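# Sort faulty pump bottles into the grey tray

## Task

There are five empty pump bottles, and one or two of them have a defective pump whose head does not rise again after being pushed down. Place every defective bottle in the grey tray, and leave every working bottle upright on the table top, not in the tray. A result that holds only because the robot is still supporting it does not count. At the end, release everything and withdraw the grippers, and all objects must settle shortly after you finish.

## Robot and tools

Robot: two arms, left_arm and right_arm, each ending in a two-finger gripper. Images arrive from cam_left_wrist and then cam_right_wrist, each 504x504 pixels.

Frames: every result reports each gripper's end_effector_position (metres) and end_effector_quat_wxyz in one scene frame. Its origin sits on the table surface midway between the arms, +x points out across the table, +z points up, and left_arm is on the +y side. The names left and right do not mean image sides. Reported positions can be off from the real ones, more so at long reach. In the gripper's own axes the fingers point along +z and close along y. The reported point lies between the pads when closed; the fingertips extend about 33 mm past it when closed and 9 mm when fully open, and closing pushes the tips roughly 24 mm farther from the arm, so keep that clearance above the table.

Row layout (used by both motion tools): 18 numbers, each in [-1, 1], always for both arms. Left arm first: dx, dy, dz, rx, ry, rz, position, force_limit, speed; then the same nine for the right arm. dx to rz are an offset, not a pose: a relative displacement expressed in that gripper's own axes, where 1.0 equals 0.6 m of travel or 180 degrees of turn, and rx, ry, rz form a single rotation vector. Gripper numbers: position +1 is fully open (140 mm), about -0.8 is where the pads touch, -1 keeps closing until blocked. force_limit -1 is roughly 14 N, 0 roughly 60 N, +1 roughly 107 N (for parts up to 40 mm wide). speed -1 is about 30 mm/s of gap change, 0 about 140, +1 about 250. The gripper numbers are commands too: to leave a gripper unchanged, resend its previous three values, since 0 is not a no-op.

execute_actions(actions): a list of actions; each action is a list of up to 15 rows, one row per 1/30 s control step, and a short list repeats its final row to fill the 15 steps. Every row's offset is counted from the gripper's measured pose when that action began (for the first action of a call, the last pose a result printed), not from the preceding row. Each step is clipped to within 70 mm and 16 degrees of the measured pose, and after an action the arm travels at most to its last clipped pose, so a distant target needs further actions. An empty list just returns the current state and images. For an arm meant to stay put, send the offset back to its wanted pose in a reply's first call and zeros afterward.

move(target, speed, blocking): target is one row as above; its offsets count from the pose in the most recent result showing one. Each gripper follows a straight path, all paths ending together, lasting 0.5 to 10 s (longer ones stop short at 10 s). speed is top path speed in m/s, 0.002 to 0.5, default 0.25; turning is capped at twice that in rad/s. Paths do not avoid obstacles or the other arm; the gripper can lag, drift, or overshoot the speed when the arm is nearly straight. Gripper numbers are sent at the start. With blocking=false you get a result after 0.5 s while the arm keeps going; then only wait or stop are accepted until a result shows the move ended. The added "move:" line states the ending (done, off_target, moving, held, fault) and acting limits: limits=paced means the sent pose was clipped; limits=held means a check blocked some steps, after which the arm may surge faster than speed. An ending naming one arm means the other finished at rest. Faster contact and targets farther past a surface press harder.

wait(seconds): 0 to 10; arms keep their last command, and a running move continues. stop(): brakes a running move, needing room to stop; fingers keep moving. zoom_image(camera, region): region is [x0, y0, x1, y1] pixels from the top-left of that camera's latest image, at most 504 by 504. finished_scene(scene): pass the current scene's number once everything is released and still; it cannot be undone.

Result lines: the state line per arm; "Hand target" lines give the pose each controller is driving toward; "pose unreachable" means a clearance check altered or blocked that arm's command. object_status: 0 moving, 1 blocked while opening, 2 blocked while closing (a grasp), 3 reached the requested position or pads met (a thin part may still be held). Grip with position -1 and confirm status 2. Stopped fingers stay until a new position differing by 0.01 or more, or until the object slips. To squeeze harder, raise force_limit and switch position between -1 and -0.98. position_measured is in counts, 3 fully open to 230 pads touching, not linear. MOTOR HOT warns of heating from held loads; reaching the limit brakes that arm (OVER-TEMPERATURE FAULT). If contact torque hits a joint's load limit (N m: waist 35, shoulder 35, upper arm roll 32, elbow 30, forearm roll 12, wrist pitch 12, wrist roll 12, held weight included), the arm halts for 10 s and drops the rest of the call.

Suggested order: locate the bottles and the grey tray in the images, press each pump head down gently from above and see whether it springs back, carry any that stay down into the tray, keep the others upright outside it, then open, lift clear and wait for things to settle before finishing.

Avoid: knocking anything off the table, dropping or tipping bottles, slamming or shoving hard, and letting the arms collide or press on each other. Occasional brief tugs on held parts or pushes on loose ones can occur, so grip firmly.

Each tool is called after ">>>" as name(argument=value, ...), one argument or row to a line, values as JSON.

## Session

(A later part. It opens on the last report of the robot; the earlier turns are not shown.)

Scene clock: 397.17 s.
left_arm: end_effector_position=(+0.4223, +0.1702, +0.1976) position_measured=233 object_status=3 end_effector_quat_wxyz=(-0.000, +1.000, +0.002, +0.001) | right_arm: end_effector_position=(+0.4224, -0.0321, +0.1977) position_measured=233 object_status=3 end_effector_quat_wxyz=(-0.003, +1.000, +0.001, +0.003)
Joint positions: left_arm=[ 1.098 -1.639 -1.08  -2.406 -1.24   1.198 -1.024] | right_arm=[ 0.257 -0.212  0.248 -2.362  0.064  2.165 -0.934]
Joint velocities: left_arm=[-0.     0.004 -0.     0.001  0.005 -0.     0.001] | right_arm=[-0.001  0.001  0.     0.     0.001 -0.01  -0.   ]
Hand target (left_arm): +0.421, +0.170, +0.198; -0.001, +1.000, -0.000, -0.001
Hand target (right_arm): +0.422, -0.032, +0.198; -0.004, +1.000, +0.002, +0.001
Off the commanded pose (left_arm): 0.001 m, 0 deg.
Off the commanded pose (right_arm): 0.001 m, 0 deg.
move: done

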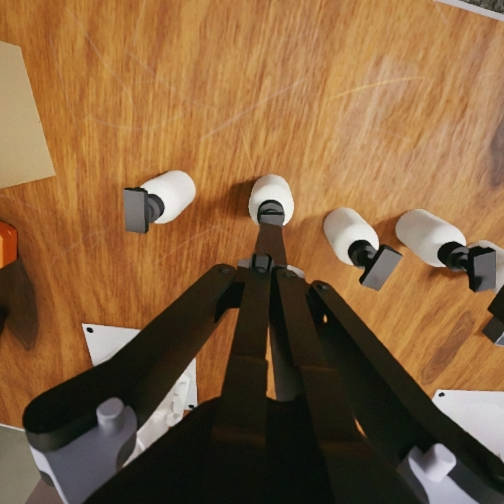

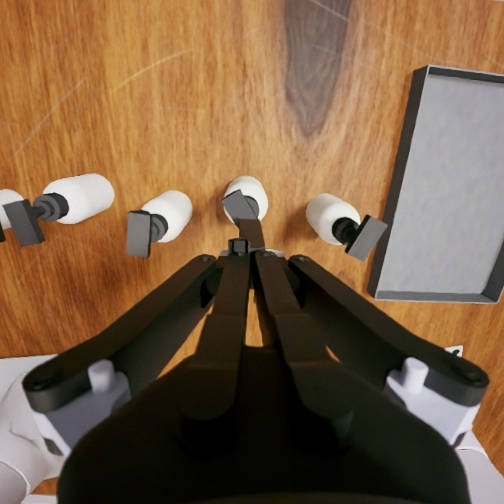

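>>> move(
  target=[-0.0197,-0.2088,-0.003,0,0,0.001,0.25,0,0, -0.0223,-0.1702,-0.004,-0.0019,-0.0019,0.0006,-1,0,0],
  speed=0.2,
)

>>> zoom_image(
  camera="cam_left_wrist",
  region=[190, 160, 350, 290],
)

>>> zoom_image(
  camera="cam_right_wrist",
  region=[200, 160, 300, 260],
)

Scene clock: 431.07 s.
left_arm: end_effector_position=(+0.4115, +0.2575, +0.1986) position_measured=98 object_status=3 end_effector_quat_wxyz=(+0.005, +0.999, +0.042, +0.000) | right_arm: end_effector_position=(+0.4137, +0.0411, +0.2004) position_measured=233 object_status=3 end_effector_quat_wxyz=(-0.008, +1.000, +0.027, +0.002)
Joint positions: left_arm=[ 1.197 -1.599 -1.052 -2.511 -1.163  1.244 -0.889] | right_arm=[ 0.294 -0.089  0.331 -2.223  0.044  2.152 -0.85 ]
Joint velocities: left_arm=[-0.001  0.001  0.001 -0.001  0.001 -0.     0.   ] | right_arm=[ 0.001 -0.     0.    -0.001 -0.001  0.     0.   ]
Hand target (left_arm): +0.412, +0.256, +0.199; +0.004, +0.999, +0.040, +0.000
Hand target (right_arm): +0.414, +0.039, +0.200; -0.007, +1.000, +0.026, +0.002
Off the commanded pose (left_arm): 0.038 m, 5 deg.
Off the commanded pose (right_arm): 0.029 m, 3 deg.
move: held (left_arm, right_arm); limits=held; held on 11 of 28 steps (right_arm, left_arm), including the last (right_arm, left_arm)
pose unreachable (left arm): on one or more control steps of this call, first in action 0 (counted from 0), this arm could not follow its commanded pose, so it was not sent that pose on those steps. On the call's last step it was still not sent that pose. It may still have moved: this result reports where it is.
cause: the commanded pose would bring a part of the arm too close to another arm (a part of this arm just beyond joint 5 (forearm roll) and a part of the other arm just beyond its joint 5 (forearm roll)).
pose unreachable (right arm): on one or more control steps of this call, first in action 0 (counted from 0), this arm could not follow its commanded pose, so it was not sent that pose on those steps. On the call's last step it was still not sent that pose. It may still have moved: this result reports where it is.
cause: the commanded pose would bring a part of the arm too close to another arm (a part of this arm just beyond joint 5 (forearm roll) and a part of the other arm just beyond its joint 5 (forearm roll)).

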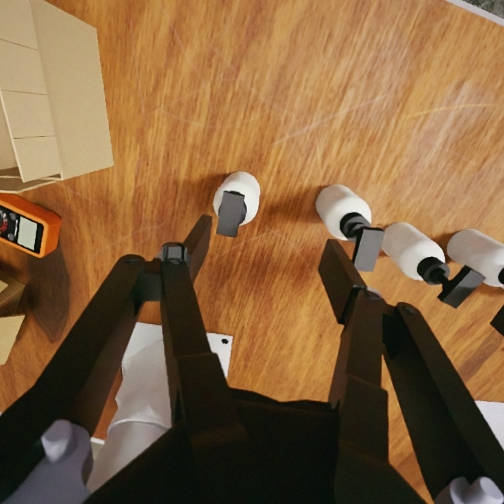

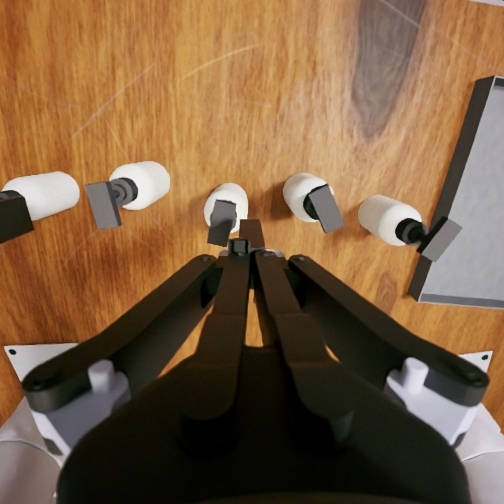

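Region (190, 160, 350, 290) of cam_left_wrist's 504x504 image, scaled by 3.150, with more detail than that image has; it fills the top 410 rows of this view, and the rest is white.

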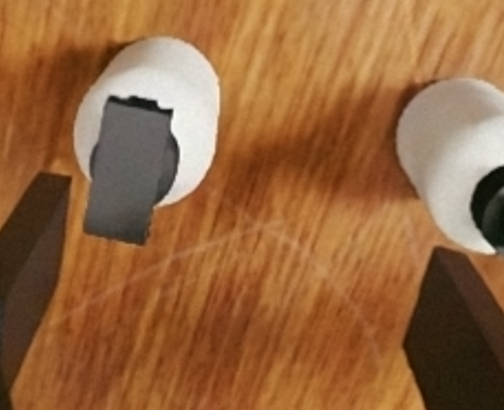

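Region (200, 160, 300, 260) of cam_right_wrist's 504x504 image, scaled by 5.040, with more detail than that image has.

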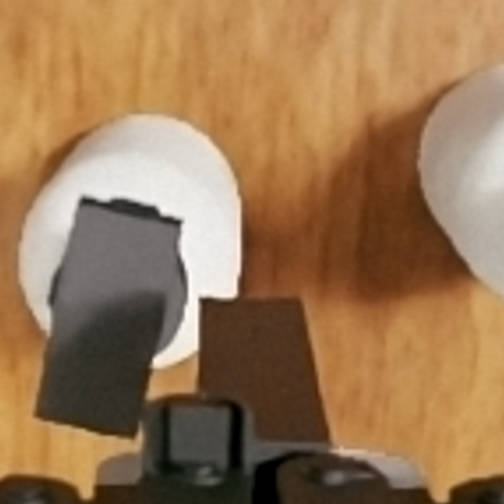

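>>> move(
  target=[0.0037,-0.0633,0.01,0.0032,0,0.0267,0.25,0,0, 0,0,0,-0.0051,-0.0013,0.0172,-1,0,0],
  speed=0.15,
)

>>> zoom_image(
  camera="cam_left_wrist",
  region=[190, 160, 350, 290],
)

>>> zoom_image(
  camera="cam_right_wrist",
  region=[200, 160, 300, 260],
)

Scene clock: 440.97 s.
left_arm: end_effector_position=(+0.4102, +0.2767, +0.1950) position_measured=98 object_status=3 end_effector_quat_wxyz=(+0.006, +0.999, +0.040, -0.001) | right_arm: end_effector_position=(+0.4142, +0.0414, +0.2006) position_measured=233 object_status=3 end_effector_quat_wxyz=(-0.002, +1.000, +0.004, +0.000)
Joint positions: left_arm=[ 1.224 -1.584 -1.058 -2.529 -1.154  1.264 -0.84 ] | right_arm=[ 0.294 -0.078  0.334 -2.208  0.033  2.137 -0.797]
Joint velocities: left_arm=[-0.     0.    -0.    -0.001 -0.001  0.     0.002] | right_arm=[ 0.    -0.     0.     0.001 -0.003 -0.005  0.031]
Hand target (left_arm): +0.410, +0.276, +0.195; +0.005, +0.999, +0.039, -0.001
Hand target (right_arm): +0.414, +0.041, +0.200; +0.000, +1.000, -0.000, +0.000
Off the commanded pose (left_arm): 0.019 m, 5 deg.
Off the commanded pose (right_arm): 0.001 m, 1 deg.
move: held (left_arm); limits=held; held on 15 of 26 steps (left_arm), including the last (left_arm)
pose unreachable (left arm): on one or more control steps of this call, first in action 0 (counted from 0), this arm could not follow its commanded pose, so it was not sent that pose on those steps. On the call's last step it was still not sent that pose. It may still have moved: this result reports where it is.
cause: the commanded pose would bring a part of the arm too close to another arm (a part of this arm just beyond joint 5 (forearm roll) and a part of the other arm just beyond its joint 5 (forearm roll)).

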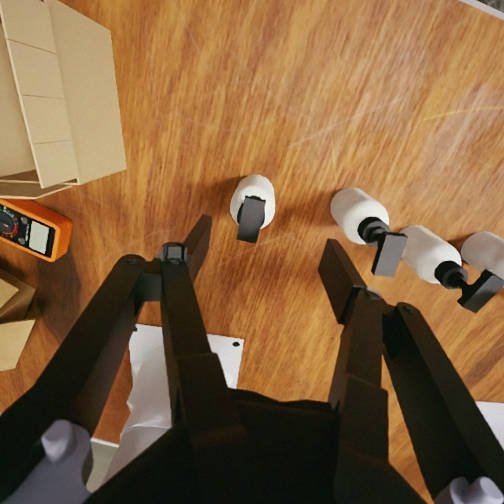

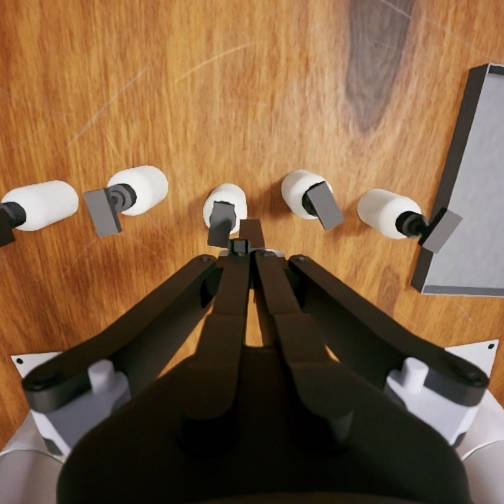

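Region (190, 160, 350, 290) of cam_left_wrist's 504x504 image, scaled by 3.150, with more detail than that image has; it fills the top 410 rows of this view, and the rest is white.

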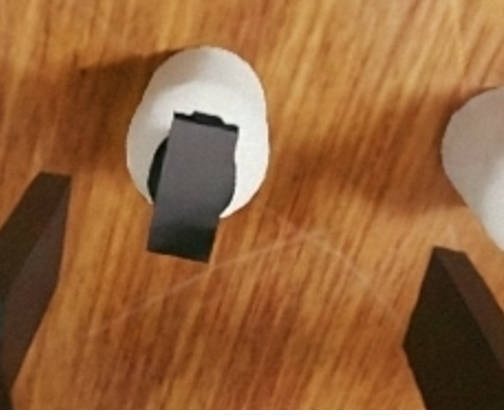

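Region (200, 160, 300, 260) of cam_right_wrist's 504x504 image, scaled by 5.040, with more detail than that image has.

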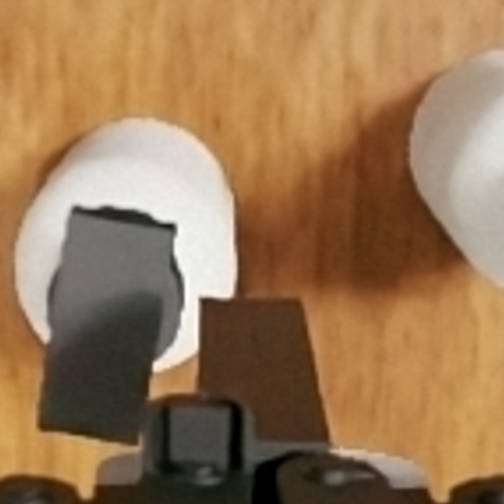

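>>> move(
  target=[0,-0.0317,0.01,0.0035,0,0,0.25,0,0, -0.0035,-0.046,0,0.0667,0,0.002,-1,0,0],
  speed=0.2,
)

>>> zoom_image(
  camera="cam_left_wrist",
  region=[190, 160, 350, 290],
)

>>> zoom_image(
  camera="cam_right_wrist",
  region=[210, 160, 330, 260],
)

Scene clock: 482.57 s.
left_arm: end_effector_position=(+0.4094, +0.2930, +0.1899) position_measured=98 object_status=3 end_effector_quat_wxyz=(+0.002, +0.999, +0.041, -0.000) | right_arm: end_effector_position=(+0.4116, +0.0686, +0.2003) position_measured=233 object_status=3 end_effector_quat_wxyz=(-0.104, +0.995, -0.004, -0.001)
Joint positions: left_arm=[ 1.245 -1.584 -1.069 -2.546 -1.154  1.283 -0.806] | right_arm=[ 0.313 -0.136  0.289 -2.319  0.258  2.32  -0.95 ]
Joint velocities: left_arm=[ 0.    -0.001  0.    -0.    -0.001 -0.     0.006] | right_arm=[ 0.    -0.    -0.001 -0.001  0.004  0.006 -0.033]
Hand target (left_arm): +0.409, +0.296, +0.189; +0.000, +0.999, +0.040, -0.001
Hand target (right_arm): +0.412, +0.069, +0.201; -0.107, +0.994, +0.001, +0.001
Off the commanded pose (left_arm): 0.003 m, 0 deg.
Off the commanded pose (right_arm): 0.001 m, 1 deg.
move: done

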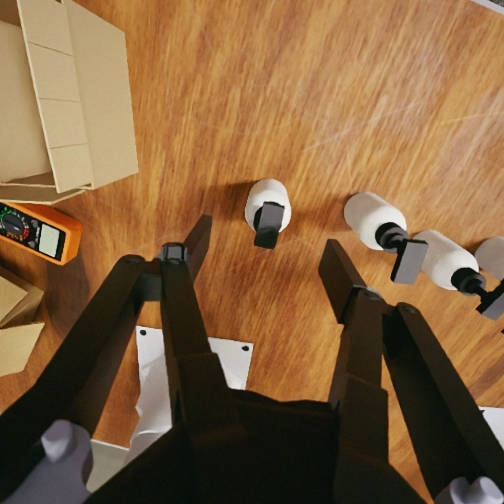

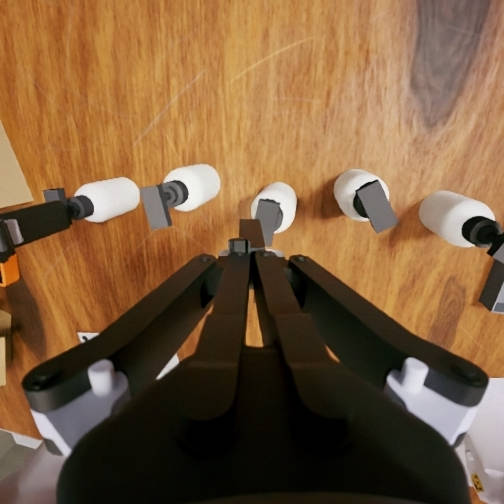

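Region (190, 160, 350, 290) of cam_left_wrist's 504x504 image, scaled by 3.150, with more detail than that image has; it fills the top 410 rows of this view, and the rest is white.

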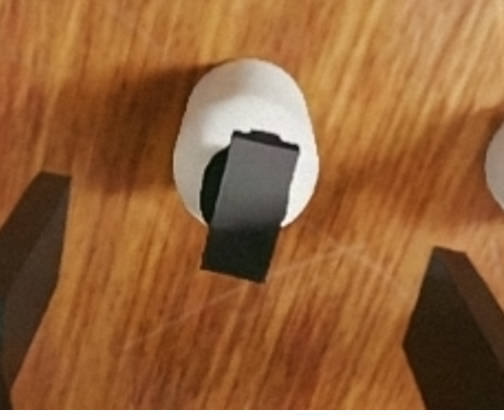

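Region (210, 160, 330, 260) of cam_right_wrist's 504x504 image, scaled by 4.200, with more detail than that image has.

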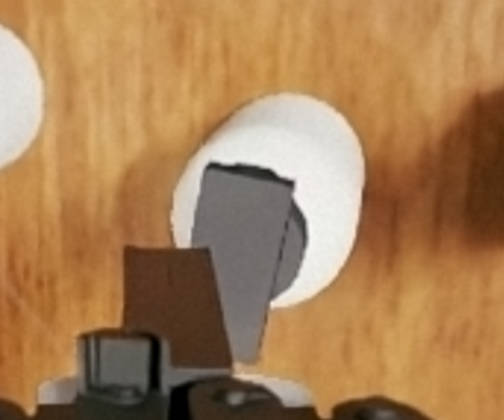

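>>> move(
  target=[-0.005,-0.0035,0.208,0.001,0,0,0.25,0,0, 0,0.0153,0.0717,0,0,0,-1,0,0],
  speed=0.13,
)

Scene clock: 489.23 s.
left_arm: end_effector_position=(+0.4055, +0.2971, +0.0673) position_measured=98 object_status=3 end_effector_quat_wxyz=(-0.000, +0.999, +0.039, -0.002) | right_arm: end_effector_position=(+0.4142, +0.0686, +0.1600) position_measured=233 object_status=3 end_effector_quat_wxyz=(-0.106, +0.994, -0.005, +0.002)
Joint positions: left_arm=[ 1.146 -1.686 -1.403 -2.691 -1.467  1.392 -0.812] | right_arm=[ 0.318 -0.074  0.293 -2.368  0.259  2.434 -0.96 ]
Joint velocities: left_arm=[ 0.    -0.005  0.001 -0.    -0.009  0.002 -0.004] | right_arm=[ 0.001  0.001 -0.001 -0.001 -0.001  0.006 -0.001]
Hand target (left_arm): +0.406, +0.298, +0.067; -0.001, +0.999, +0.042, +0.001
Hand target (right_arm): +0.412, +0.068, +0.156; -0.104, +0.995, -0.004, -0.001
Off the commanded pose (left_arm): 0.004 m, 0 deg.
Off the commanded pose (right_arm): 0.005 m, 0 deg.
move: off_target (left_arm, right_arm)

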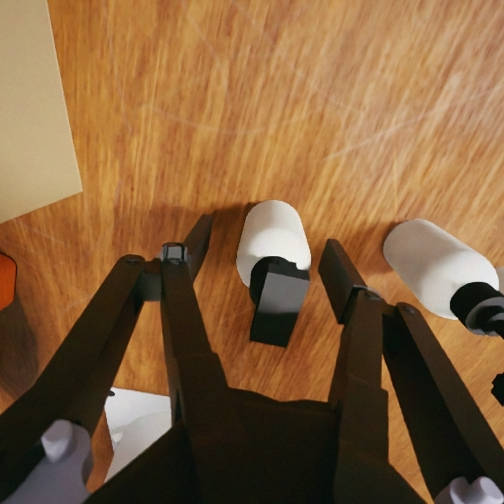

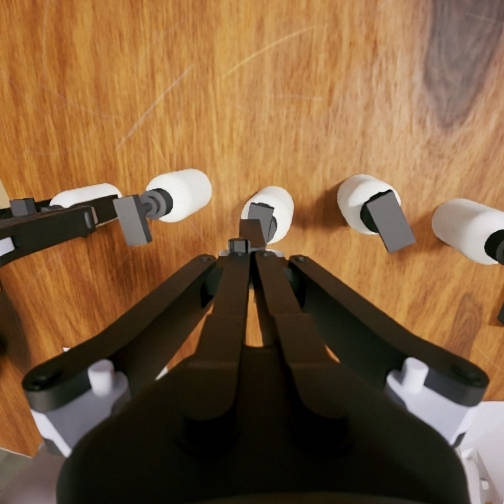

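>>> move(
  target=[0.003,0.009,0,0,0,0,-1,0,-0.6, -0.003,-0.0173,-0.082,0,0,0,-1,0,0],
  speed=0.12,
)

>>> zoom_image(
  camera="cam_right_wrist",
  region=[210, 160, 330, 260],
)

Scene clock: 493.70 s.
left_arm: end_effector_position=(+0.4074, +0.2940, +0.0678) position_measured=160 object_status=2 end_effector_quat_wxyz=(-0.000, +0.999, +0.038, -0.001) | right_arm: end_effector_position=(+0.4118, +0.0698, +0.2099) position_measured=233 object_status=3 end_effector_quat_wxyz=(-0.107, +0.994, -0.002, +0.003)
Joint positions: left_arm=[ 1.143 -1.686 -1.402 -2.685 -1.469  1.393 -0.82 ] | right_arm=[ 0.314 -0.151  0.289 -2.312  0.259  2.307 -0.95 ]
Joint velocities: left_arm=[ 0.    -0.001  0.     0.     0.     0.    -0.002] | right_arm=[-0.002  0.     0.001  0.001  0.    -0.011  0.005]
Hand target (left_arm): +0.408, +0.292, +0.067; -0.000, +0.999, +0.039, -0.002
Hand target (right_arm): +0.412, +0.069, +0.210; -0.106, +0.994, -0.005, +0.002
Off the commanded pose (left_arm): 0.002 m, 0 deg.
Off the commanded pose (right_arm): 0.002 m, 0 deg.
move: done

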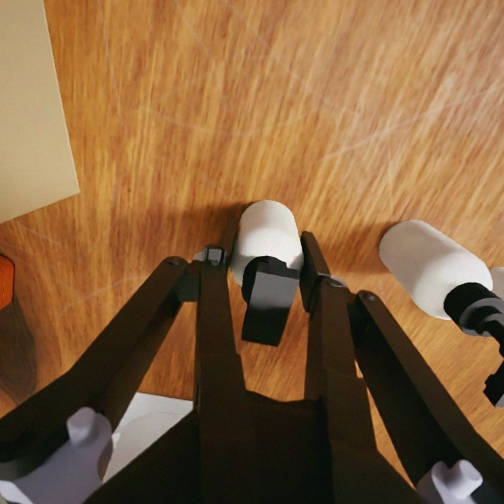

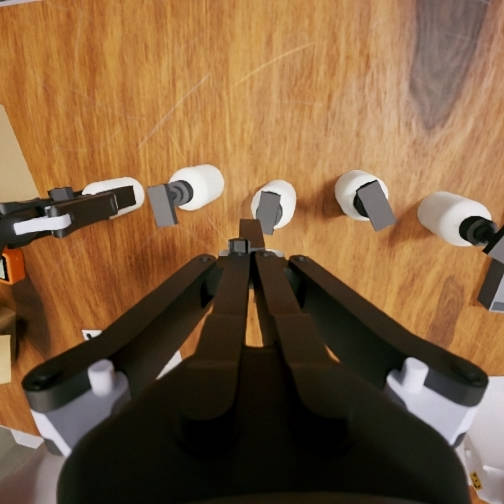

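Region (210, 160, 330, 260) of cam_right_wrist's 504x504 image, scaled by 4.200, with more detail than that image has.

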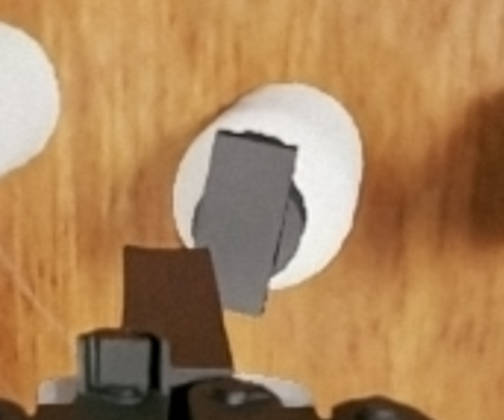

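>>> zoom_image(
  camera="cam_right_wrist",
  region=[140, 150, 410, 250],
)

Region (140, 150, 410, 250) of cam_right_wrist's 504x504 image, scaled by 1.867, with more detail than that image has; it fills the top 187 rows of this view, and the rest is white.

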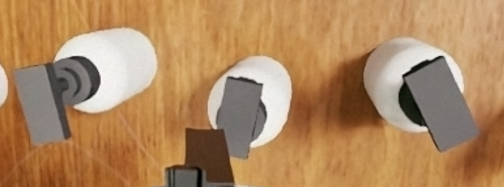

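>>> move(
  target=[-0.057,-0.0645,-0.387,0,0,0,-1,0,-0.6, 0.003,0.007,0.03,0,0,0,0.0,0,0],
  speed=0.3,
)

>>> zoom_image(
  camera="cam_left_wrist",
  region=[344, 130, 504, 270],
)

>>> zoom_image(
  camera="cam_right_wrist",
  region=[180, 160, 340, 280],
)

Scene clock: 537.53 s.
left_arm: end_effector_position=(+0.3997, +0.3125, +0.2075) position_measured=160 object_status=2 end_effector_quat_wxyz=(+0.000, +0.999, +0.050, +0.019) | right_arm: end_effector_position=(+0.4119, +0.0684, +0.1996) position_measured=129 object_status=3 end_effector_quat_wxyz=(-0.105, +0.994, -0.005, +0.000)
Joint positions: left_arm=[ 1.251 -1.59  -1.003 -2.584 -1.115  1.29  -0.773] | right_arm=[ 0.313 -0.136  0.289 -2.323  0.259  2.326 -0.95 ]
Joint velocities: left_arm=[-0.001 -0.001 -0.001  0.001 -0.    -0.001 -0.   ] | right_arm=[-0.     0.001 -0.     0.    -0.001 -0.    -0.001]
Hand target (left_arm): +0.399, +0.312, +0.206; +0.002, +0.999, +0.050, +0.019
Hand target (right_arm): +0.412, +0.069, +0.200; -0.105, +0.994, -0.005, +0.001
Off the commanded pose (left_arm): 0.099 m, 3 deg; position clipped at the last step of the last action.
Off the commanded pose (right_arm): 0.008 m, 0 deg.
move: held (left_arm, right_arm); limits=paced,held; held on 16 of 34 steps (right_arm, left_arm), including the last (right_arm, left_arm)
pose unreachable (left arm): on one or more control steps of this call, first in action 0 (counted from 0), this arm could not follow its commanded pose, so it was not sent that pose on those steps. On the call's last step it was still not sent that pose. It may still have moved: this result reports where it is.
cause: the commanded pose would bring a part of the arm too close to another arm (a part of this arm just beyond joint 5 (forearm roll) and a part of the other arm just beyond its joint 5 (forearm roll)).
pose unreachable (right arm): on one or more control steps of this call, first in action 0 (counted from 0), this arm could not follow its commanded pose, so it was not sent that pose on those steps. On the call's last step it was still not sent that pose. It may still have moved: this result reports where it is.
cause: the commanded pose would bring a part of the arm too close to another arm (a part of this arm just beyond joint 5 (forearm roll) and a part of the other arm just beyond its joint 5 (forearm roll)).

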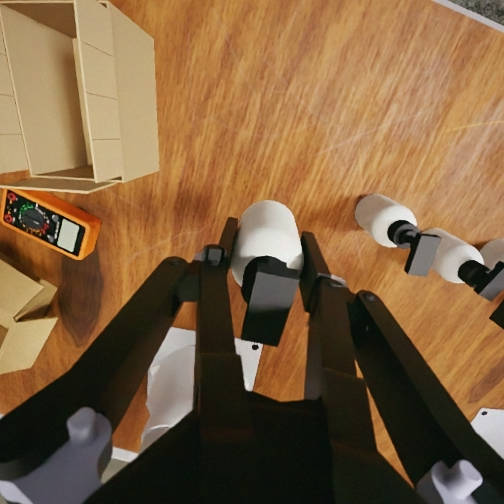

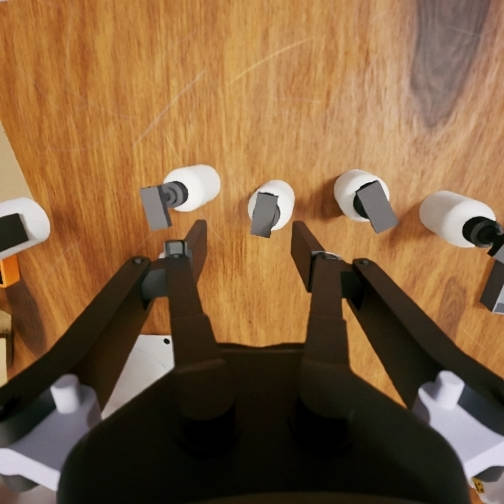

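Region (344, 130, 504, 270) of cam_left_wrist's 504x504 image, scaled by 3.150, with more detail than that image has; it fills the top 441 rows of this view, and the rest is white.

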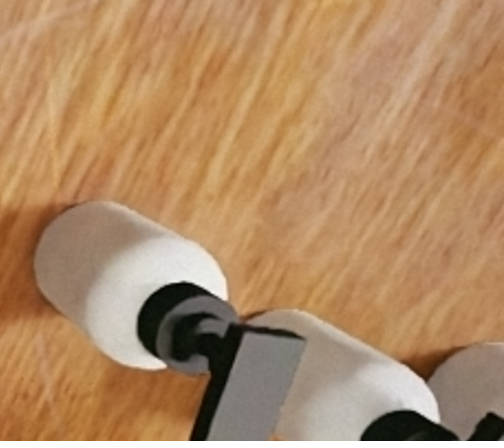

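Region (180, 160, 340, 280) of cam_right_wrist's 504x504 image, scaled by 3.150, with more detail than that image has; it fills the top 378 rows of this view, and the rest is white.

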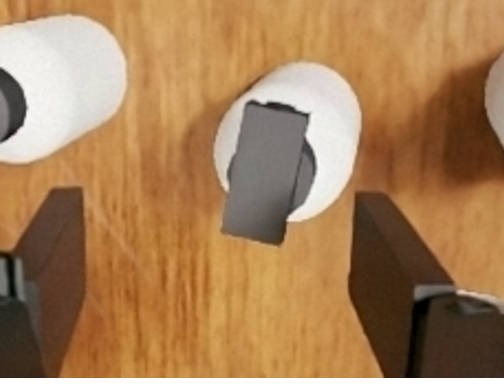

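>>> zoom_image(
  camera="cam_left_wrist",
  region=[384, 210, 504, 330],
)

Region (384, 210, 504, 330) of cam_left_wrist's 504x504 image, scaled by 4.200, with more detail than that image has.

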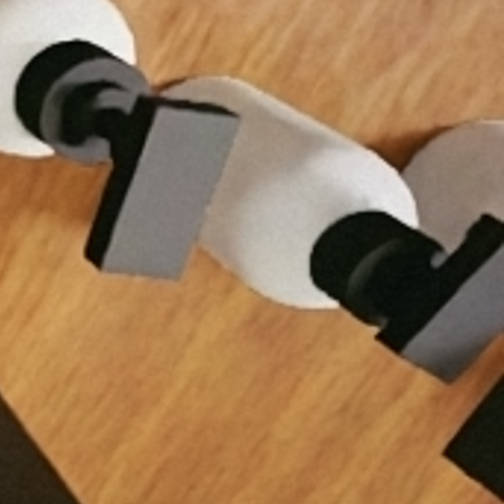

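>>> move(
  target=[0,0,-0.07,0,-0.0121,0,-1,0,-0.6, 0.075,0.0815,-0.0173,0,0,0,0.0,0,0],
  speed=0.2,
)

Scene clock: 573.77 s.
left_arm: end_effector_position=(+0.3988, +0.3116, +0.2481) position_measured=160 object_status=2 end_effector_quat_wxyz=(+0.001, +0.999, +0.048, +0.001) | right_arm: end_effector_position=(+0.4565, +0.0178, +0.1997) position_measured=129 object_status=3 end_effector_quat_wxyz=(-0.105, +0.994, -0.011, +0.002)
Joint positions: left_arm=[ 1.302 -1.512 -0.928 -2.477 -1.009  1.242 -0.773] | right_arm=[ 0.266 -0.132  0.202 -2.317  0.259  2.302 -1.069]
Joint velocities: left_arm=[ 0.001  0.    -0.     0.002 -0.    -0.003  0.001] | right_arm=[-0.    -0.001 -0.001  0.001 -0.    -0.002 -0.031]
Hand target (left_arm): +0.398, +0.311, +0.249; +0.002, +0.999, +0.050, -0.000
Hand target (right_arm): +0.456, +0.018, +0.200; -0.105, +0.994, -0.005, +0.000
Off the commanded pose (left_arm): 0.002 m, 0 deg.
Off the commanded pose (right_arm): 0.000 m, 1 deg.
move: done

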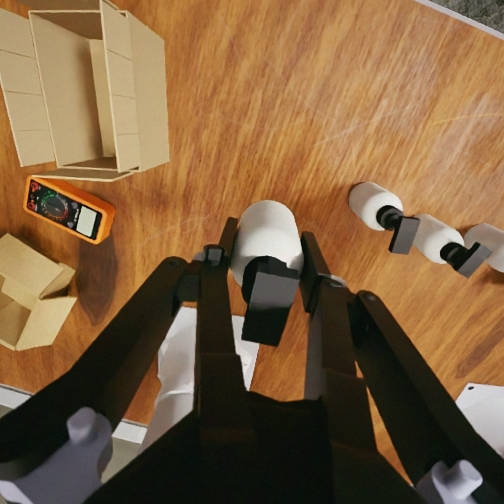

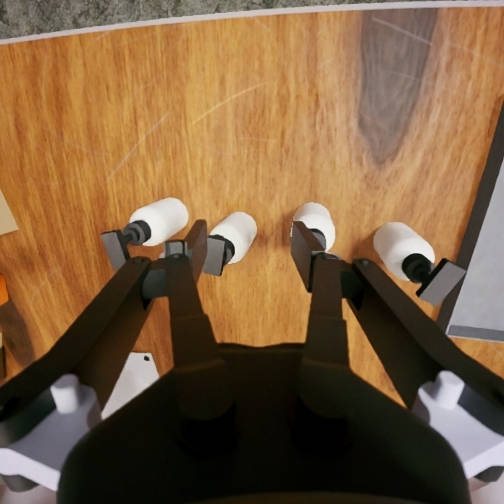

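>>> move(
  target=[-0.126,-0.4105,-0.1367,0,0,0,-1,0,-0.6, 0,0,0,0,0,-0.004,0.0,0,0],
  speed=0.3,
)

Scene clock: 579.77 s.
left_arm: end_effector_position=(+0.3003, +0.5437, +0.3313) position_measured=160 object_status=2 end_effector_quat_wxyz=(+0.004, +0.998, +0.057, +0.004) | right_arm: end_effector_position=(+0.4565, +0.0178, +0.1997) position_measured=129 object_status=3 end_effector_quat_wxyz=(-0.105, +0.994, -0.006, +0.002)
Joint positions: left_arm=[ 1.62  -1.043 -0.675 -2.397 -0.582  1.479 -0.363] | right_arm=[ 0.266 -0.132  0.202 -2.317  0.259  2.302 -1.078]
Joint velocities: left_arm=[-0.002  0.002  0.001  0.001  0.004  0.008  0.024] | right_arm=[-0.001  0.     0.    -0.    -0.001  0.001 -0.   ]
Hand target (left_arm): +0.300, +0.545, +0.333; +0.001, +0.999, +0.050, +0.004
Hand target (right_arm): +0.457, +0.018, +0.200; -0.105, +0.994, -0.005, +0.002
Off the commanded pose (left_arm): 0.006 m, 1 deg.
Off the commanded pose (right_arm): 0.000 m, 0 deg.
move: off_target (left_arm)

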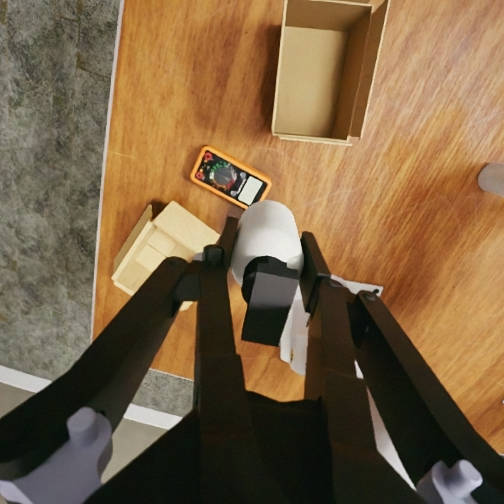

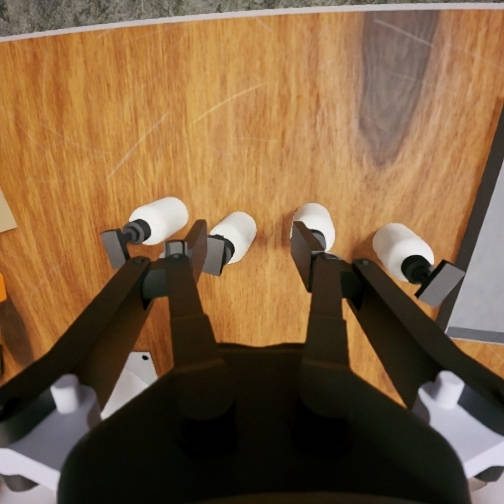

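>>> move(
  target=[-0.088,-0.4066,0,0.0025,-0.0025,0,-1,0,-0.6, -0.069,-0.0833,0.0347,-0.067,-0.0013,-0.0038,0.0,0,0],
  speed=0.3,
)

>>> zoom_image(
  camera="cam_right_wrist",
  region=[170, 160, 330, 280],
)

Scene clock: 605.60 s.
left_arm: end_effector_position=(+0.2195, +0.7763, +0.3327) position_measured=160 object_status=2 end_effector_quat_wxyz=(+0.003, +0.998, +0.060, -0.002) | right_arm: end_effector_position=(+0.4168, +0.0715, +0.1896) position_measured=129 object_status=3 end_effector_quat_wxyz=(-0.002, +1.000, +0.004, -0.001)
Joint positions: left_arm=[ 2.038 -0.416 -0.832 -2.052 -0.305  1.747 -0.241] | right_arm=[ 0.325  0.01   0.343 -2.138  0.001  2.149 -0.737]
Joint velocities: left_arm=[-0.     0.001  0.001  0.001  0.002  0.002 -0.001] | right_arm=[ 0.     0.001  0.001  0.001 -0.002 -0.004  0.028]
Hand target (left_arm): +0.219, +0.779, +0.334; +0.000, +0.998, +0.059, -0.003
Hand target (right_arm): +0.416, +0.072, +0.189; +0.000, +1.000, -0.000, -0.001
Off the commanded pose (left_arm): 0.005 m, 1 deg.
Off the commanded pose (right_arm): 0.001 m, 1 deg.
move: off_target (left_arm)

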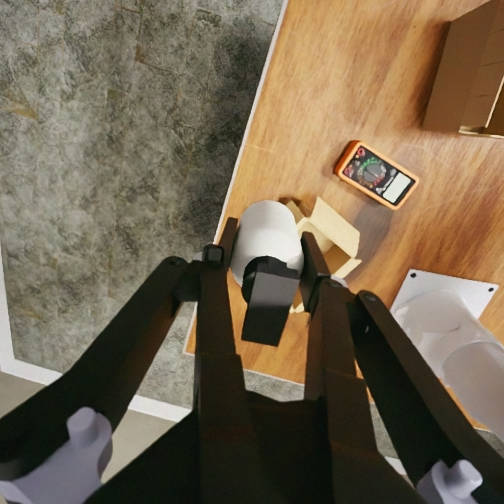

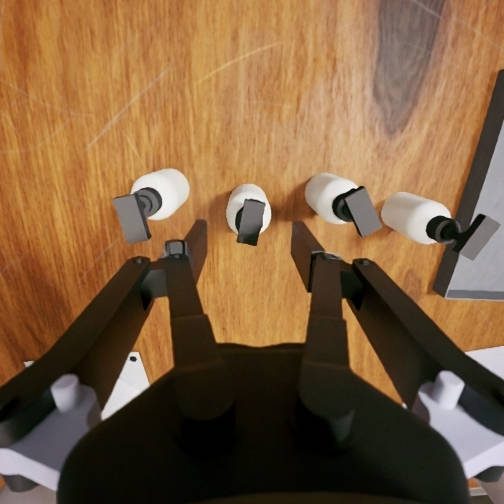

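Region (170, 160, 330, 280) of cam_right_wrist's 504x504 image, scaled by 3.150, with more detail than that image has; it fills the top 378 rows of this view, and the rest is white.

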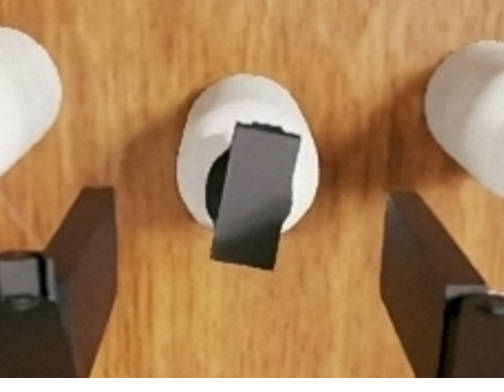

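>>> move(
  target=[0.32,0.133,0,0.002,0.001,0,-1,0,-0.6, -0.001,-0.001,0.191,-0.0013,0.0006,0.0025,0.0,0,0],
  speed=0.25,
)

>>> move(
  target=[0.13,0.1,0,0,0,0,-1,0,-0.6, 0,0,0,0,0,0,-1,0,-0.4],
  speed=0.25,
)

Scene clock: 632.03 s.
left_arm: end_effector_position=(+0.4154, +0.7226, +0.3279) position_measured=160 object_status=2 end_effector_quat_wxyz=(-0.001, +0.999, +0.053, -0.007) | right_arm: end_effector_position=(+0.4153, +0.0721, +0.0755) position_measured=129 object_status=3 end_effector_quat_wxyz=(+0.001, +1.000, +0.002, -0.001)
Joint positions: left_arm=[ 2.183 -0.422 -1.304 -1.854 -0.398  1.718 -0.57 ] | right_arm=[ 0.341  0.192  0.332 -2.24  -0.092  2.417 -0.664]
Joint velocities: left_arm=[ 0.004 -0.003 -0.002  0.002 -0.005 -0.008 -0.028] | right_arm=[-0.    -0.    -0.    -0.    -0.001  0.005  0.009]
Hand target (left_arm): +0.417, +0.722, +0.329; -0.000, +0.998, +0.060, -0.006
Hand target (right_arm): +0.416, +0.072, +0.075; +0.001, +1.000, -0.000, +0.000
Off the commanded pose (left_arm): 0.007 m, 1 deg.
Off the commanded pose (right_arm): 0.001 m, 0 deg.
move: off_target (left_arm)

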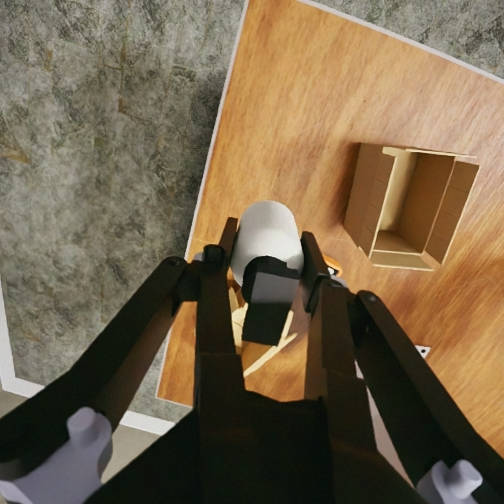

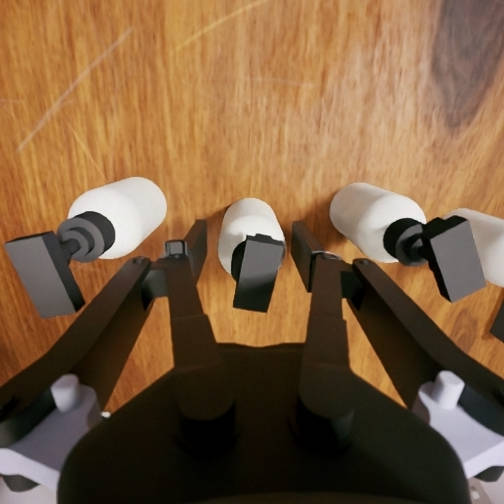

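Scene clock: 633.13 s.
left_arm: end_effector_position=(+0.4974, +0.6737, +0.3252) position_measured=160 object_status=2 end_effector_quat_wxyz=(-0.003, +0.999, +0.048, -0.009) | right_arm: end_effector_position=(+0.4155, +0.0722, +0.0758) position_measured=160 object_status=2 end_effector_quat_wxyz=(+0.001, +1.000, +0.002, -0.001)
Joint positions: left_arm=[ 2.254 -0.49  -1.486 -1.744 -0.474  1.678 -0.688] | right_arm=[ 0.341  0.191  0.332 -2.24  -0.092  2.417 -0.664]
Joint velocities: left_arm=[ 0.    -0.005 -0.003  0.001 -0.004 -0.009 -0.02 ] | right_arm=[ 0.001  0.    -0.001 -0.001  0.001  0.     0.002]
Hand target (left_arm): +0.498, +0.672, +0.326; -0.002, +0.999, +0.054, -0.008
Hand target (right_arm): +0.415, +0.072, +0.075; +0.001, +1.000, +0.002, -0.001
Off the commanded pose (left_arm): 0.003 m, 1 deg.
Off the commanded pose (right_arm): 0.000 m, 0 deg.
move: done

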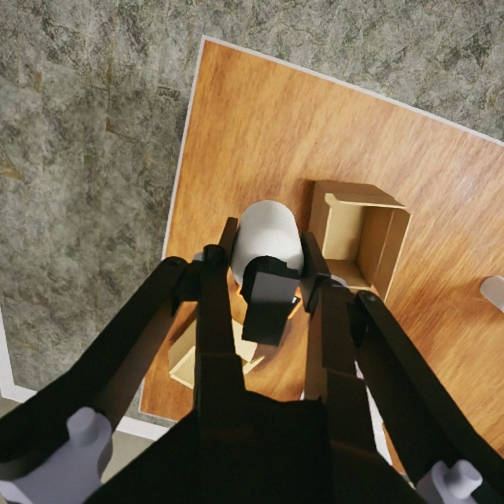

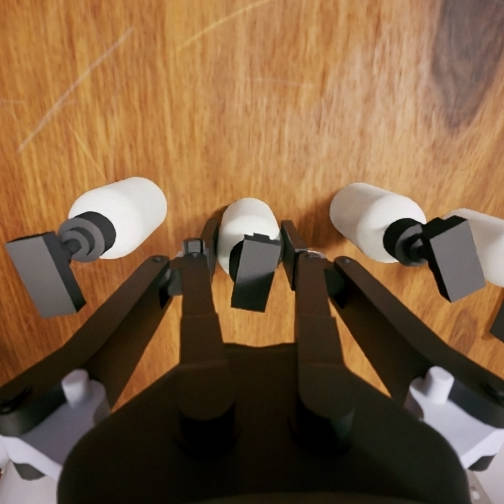

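>>> move(
  target=[0.142,0.3045,0.0,-0.002,0.0057,0,-1,0,-0.6, 0.15,0.0,-0.112,0,0,0,-1,0,-0.4],
  speed=0.3,
)

Scene clock: 642.83 s.
left_arm: end_effector_position=(+0.5982, +0.5023, +0.3191) position_measured=160 object_status=2 end_effector_quat_wxyz=(-0.003, +0.999, +0.041, -0.001) | right_arm: end_effector_position=(+0.5055, +0.0728, +0.1429) position_measured=160 object_status=2 end_effector_quat_wxyz=(-0.001, +1.000, -0.003, -0.001)
Joint positions: left_arm=[ 1.994 -0.65  -1.468 -1.708 -0.64   1.619 -0.924] | right_arm=[ 0.266  0.256  0.311 -1.951 -0.092  2.195 -0.769]
Joint velocities: left_arm=[-0.001 -0.001 -0.001  0.001 -0.002 -0.004 -0.029] | right_arm=[ 0.    -0.     0.    -0.001 -0.001 -0.006 -0.012]
Hand target (left_arm): +0.599, +0.502, +0.320; -0.002, +0.999, +0.048, -0.001
Hand target (right_arm): +0.505, +0.072, +0.143; +0.001, +1.000, +0.002, -0.001
Off the commanded pose (left_arm): 0.004 m, 1 deg.
Off the commanded pose (right_arm): 0.000 m, 1 deg.
move: off_target (left_arm)

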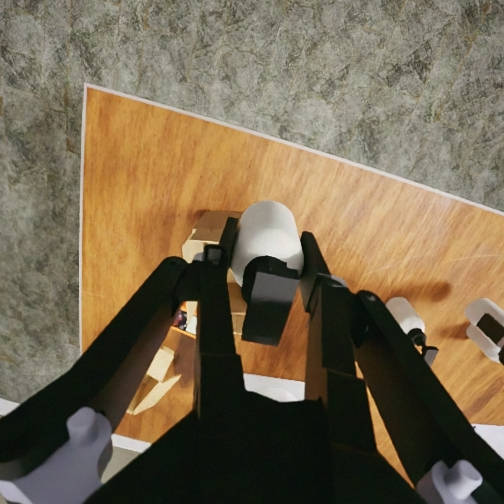

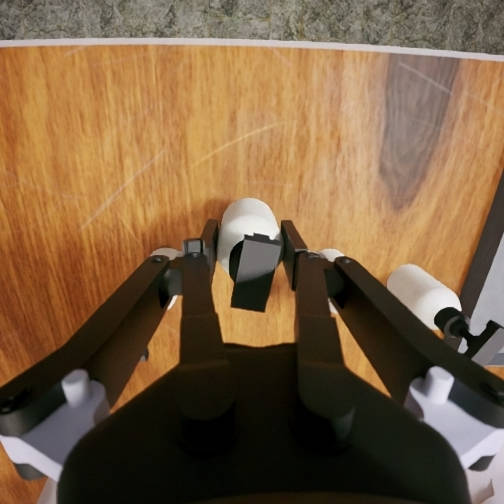

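>>> execute_actions(
  actions=[],
)

Scene clock: 654.50 s.
left_arm: end_effector_position=(+0.5982, +0.5021, +0.3192) position_measured=160 object_status=2 end_effector_quat_wxyz=(-0.003, +0.999, +0.045, -0.002) | right_arm: end_effector_position=(+0.5054, +0.0727, +0.1429) position_measured=160 object_status=2 end_effector_quat_wxyz=(-0.001, +1.000, -0.001, -0.001)
Joint positions: left_arm=[ 1.994 -0.65  -1.468 -1.707 -0.64   1.618 -0.932] | right_arm=[ 0.266  0.256  0.311 -1.951 -0.092  2.194 -0.773]
Joint velocities: left_arm=[-0.     0.    -0.001  0.001  0.001 -0.    -0.   ] | right_arm=[ 0.     0.001  0.    -0.001 -0.001 -0.001 -0.001]
Hand target (left_arm): +0.599, +0.502, +0.320; -0.002, +0.999, +0.048, -0.001
Hand target (right_arm): +0.505, +0.072, +0.143; +0.001, +1.000, +0.002, -0.001
Off the commanded pose (left_arm): 0.004 m, 0 deg.
Off the commanded pose (right_arm): 0.000 m, 0 deg.

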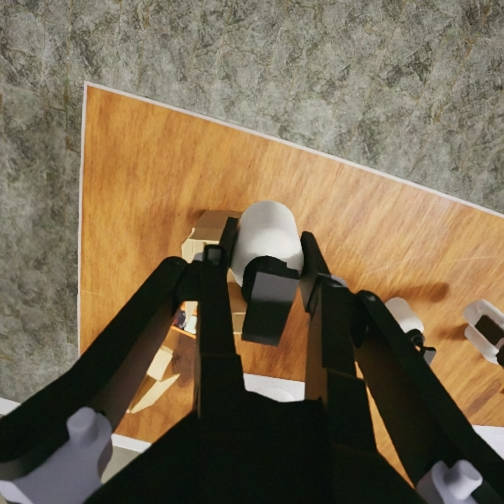

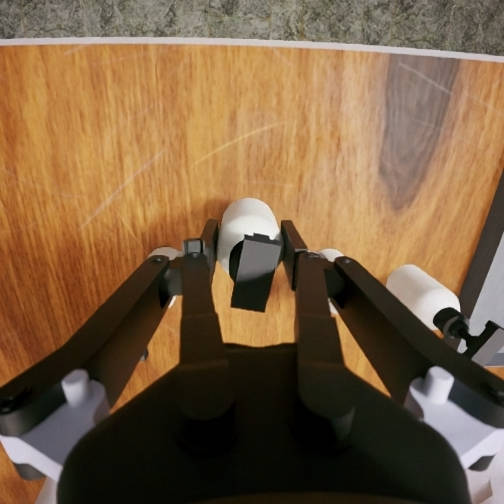

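>>> move(
  target=[-0.025,0.5,0.033,-0.002,0.001,0.0286,-1,0,-0.6, 0.022,0.672,0,0,0,0,-1,0,-0.4],
  speed=0.25,
)

Scene clock: 671.37 s.
left_arm: end_effector_position=(+0.6093, +0.2060, +0.2930) position_measured=160 object_status=2 end_effector_quat_wxyz=(-0.003, +1.000, -0.004, -0.002) | right_arm: end_effector_position=(+0.5148, -0.3308, +0.1421) position_measured=160 object_status=2 end_effector_quat_wxyz=(+0.000, +1.000, -0.006, -0.002)
Joint positions: left_arm=[ 1.514 -0.857 -1.398 -1.743 -0.834  1.554 -1.236] | right_arm=[-0.074 -0.16  -0.096 -2.467 -0.021  2.303 -1.54 ]
Joint velocities: left_arm=[-0.001  0.001  0.001  0.001  0.    -0.001 -0.011] | right_arm=[ 0.001  0.     0.     0.001  0.    -0.001 -0.029]
Hand target (left_arm): +0.610, +0.205, +0.294; -0.002, +1.000, -0.000, -0.001
Hand target (right_arm): +0.516, -0.330, +0.142; -0.001, +1.000, -0.001, -0.000
Off the commanded pose (left_arm): 0.006 m, 1 deg.
Off the commanded pose (right_arm): 0.003 m, 1 deg.
move: off_target (left_arm)

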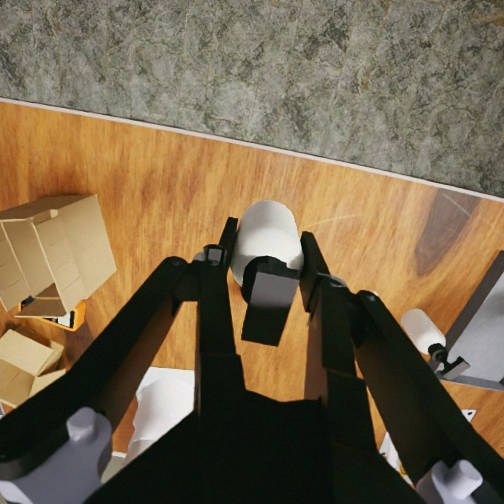

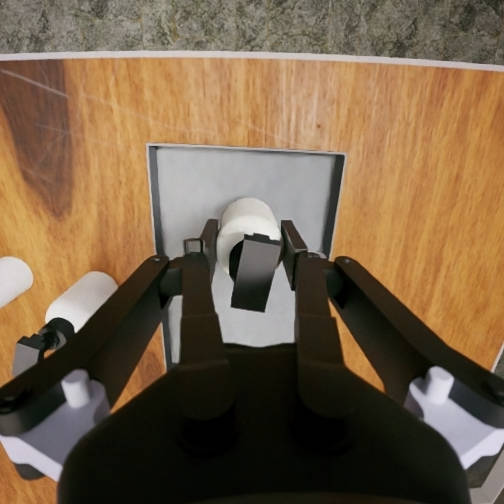

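>>> move(
  target=[-0.04,0.25,0.0,-0.002,0.001,-0.0025,-1,0,-0.6, 0.0,0.0,0.097,0,0.001,-0.004,-1,0,-0.4],
  speed=0.15,
)

Scene clock: 681.23 s.
left_arm: end_effector_position=(+0.5845, +0.0586, +0.2898) position_measured=160 object_status=2 end_effector_quat_wxyz=(-0.002, +1.000, -0.007, -0.000) | right_arm: end_effector_position=(+0.5144, -0.3310, +0.0848) position_measured=160 object_status=2 end_effector_quat_wxyz=(+0.002, +1.000, -0.000, -0.001)
Joint positions: left_arm=[ 1.382 -0.943 -1.424 -1.634 -0.928  1.49  -1.466] | right_arm=[-0.074 -0.051 -0.096 -2.52  -0.013  2.467 -1.557]
Joint velocities: left_arm=[-0.001 -0.001 -0.     0.003  0.001 -0.    -0.031] | right_arm=[-0.001  0.     0.    -0.     0.     0.004 -0.002]
Hand target (left_arm): +0.584, +0.058, +0.290; -0.001, +1.000, -0.000, -0.001
Hand target (right_arm): +0.515, -0.331, +0.084; +0.000, +1.000, +0.000, -0.001
Off the commanded pose (left_arm): 0.003 m, 1 deg.
Off the commanded pose (right_arm): 0.001 m, 0 deg.
move: done

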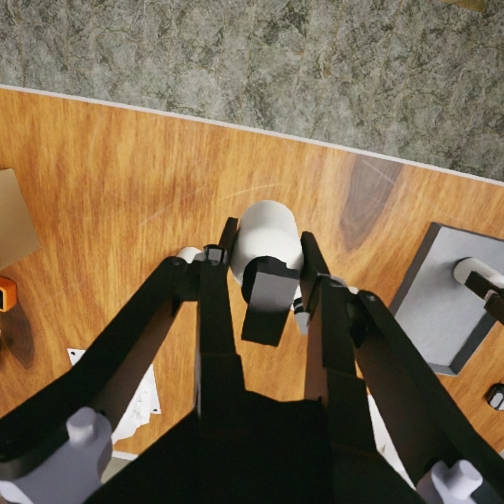

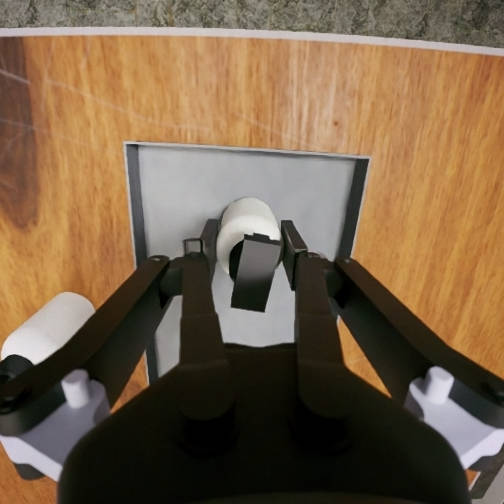

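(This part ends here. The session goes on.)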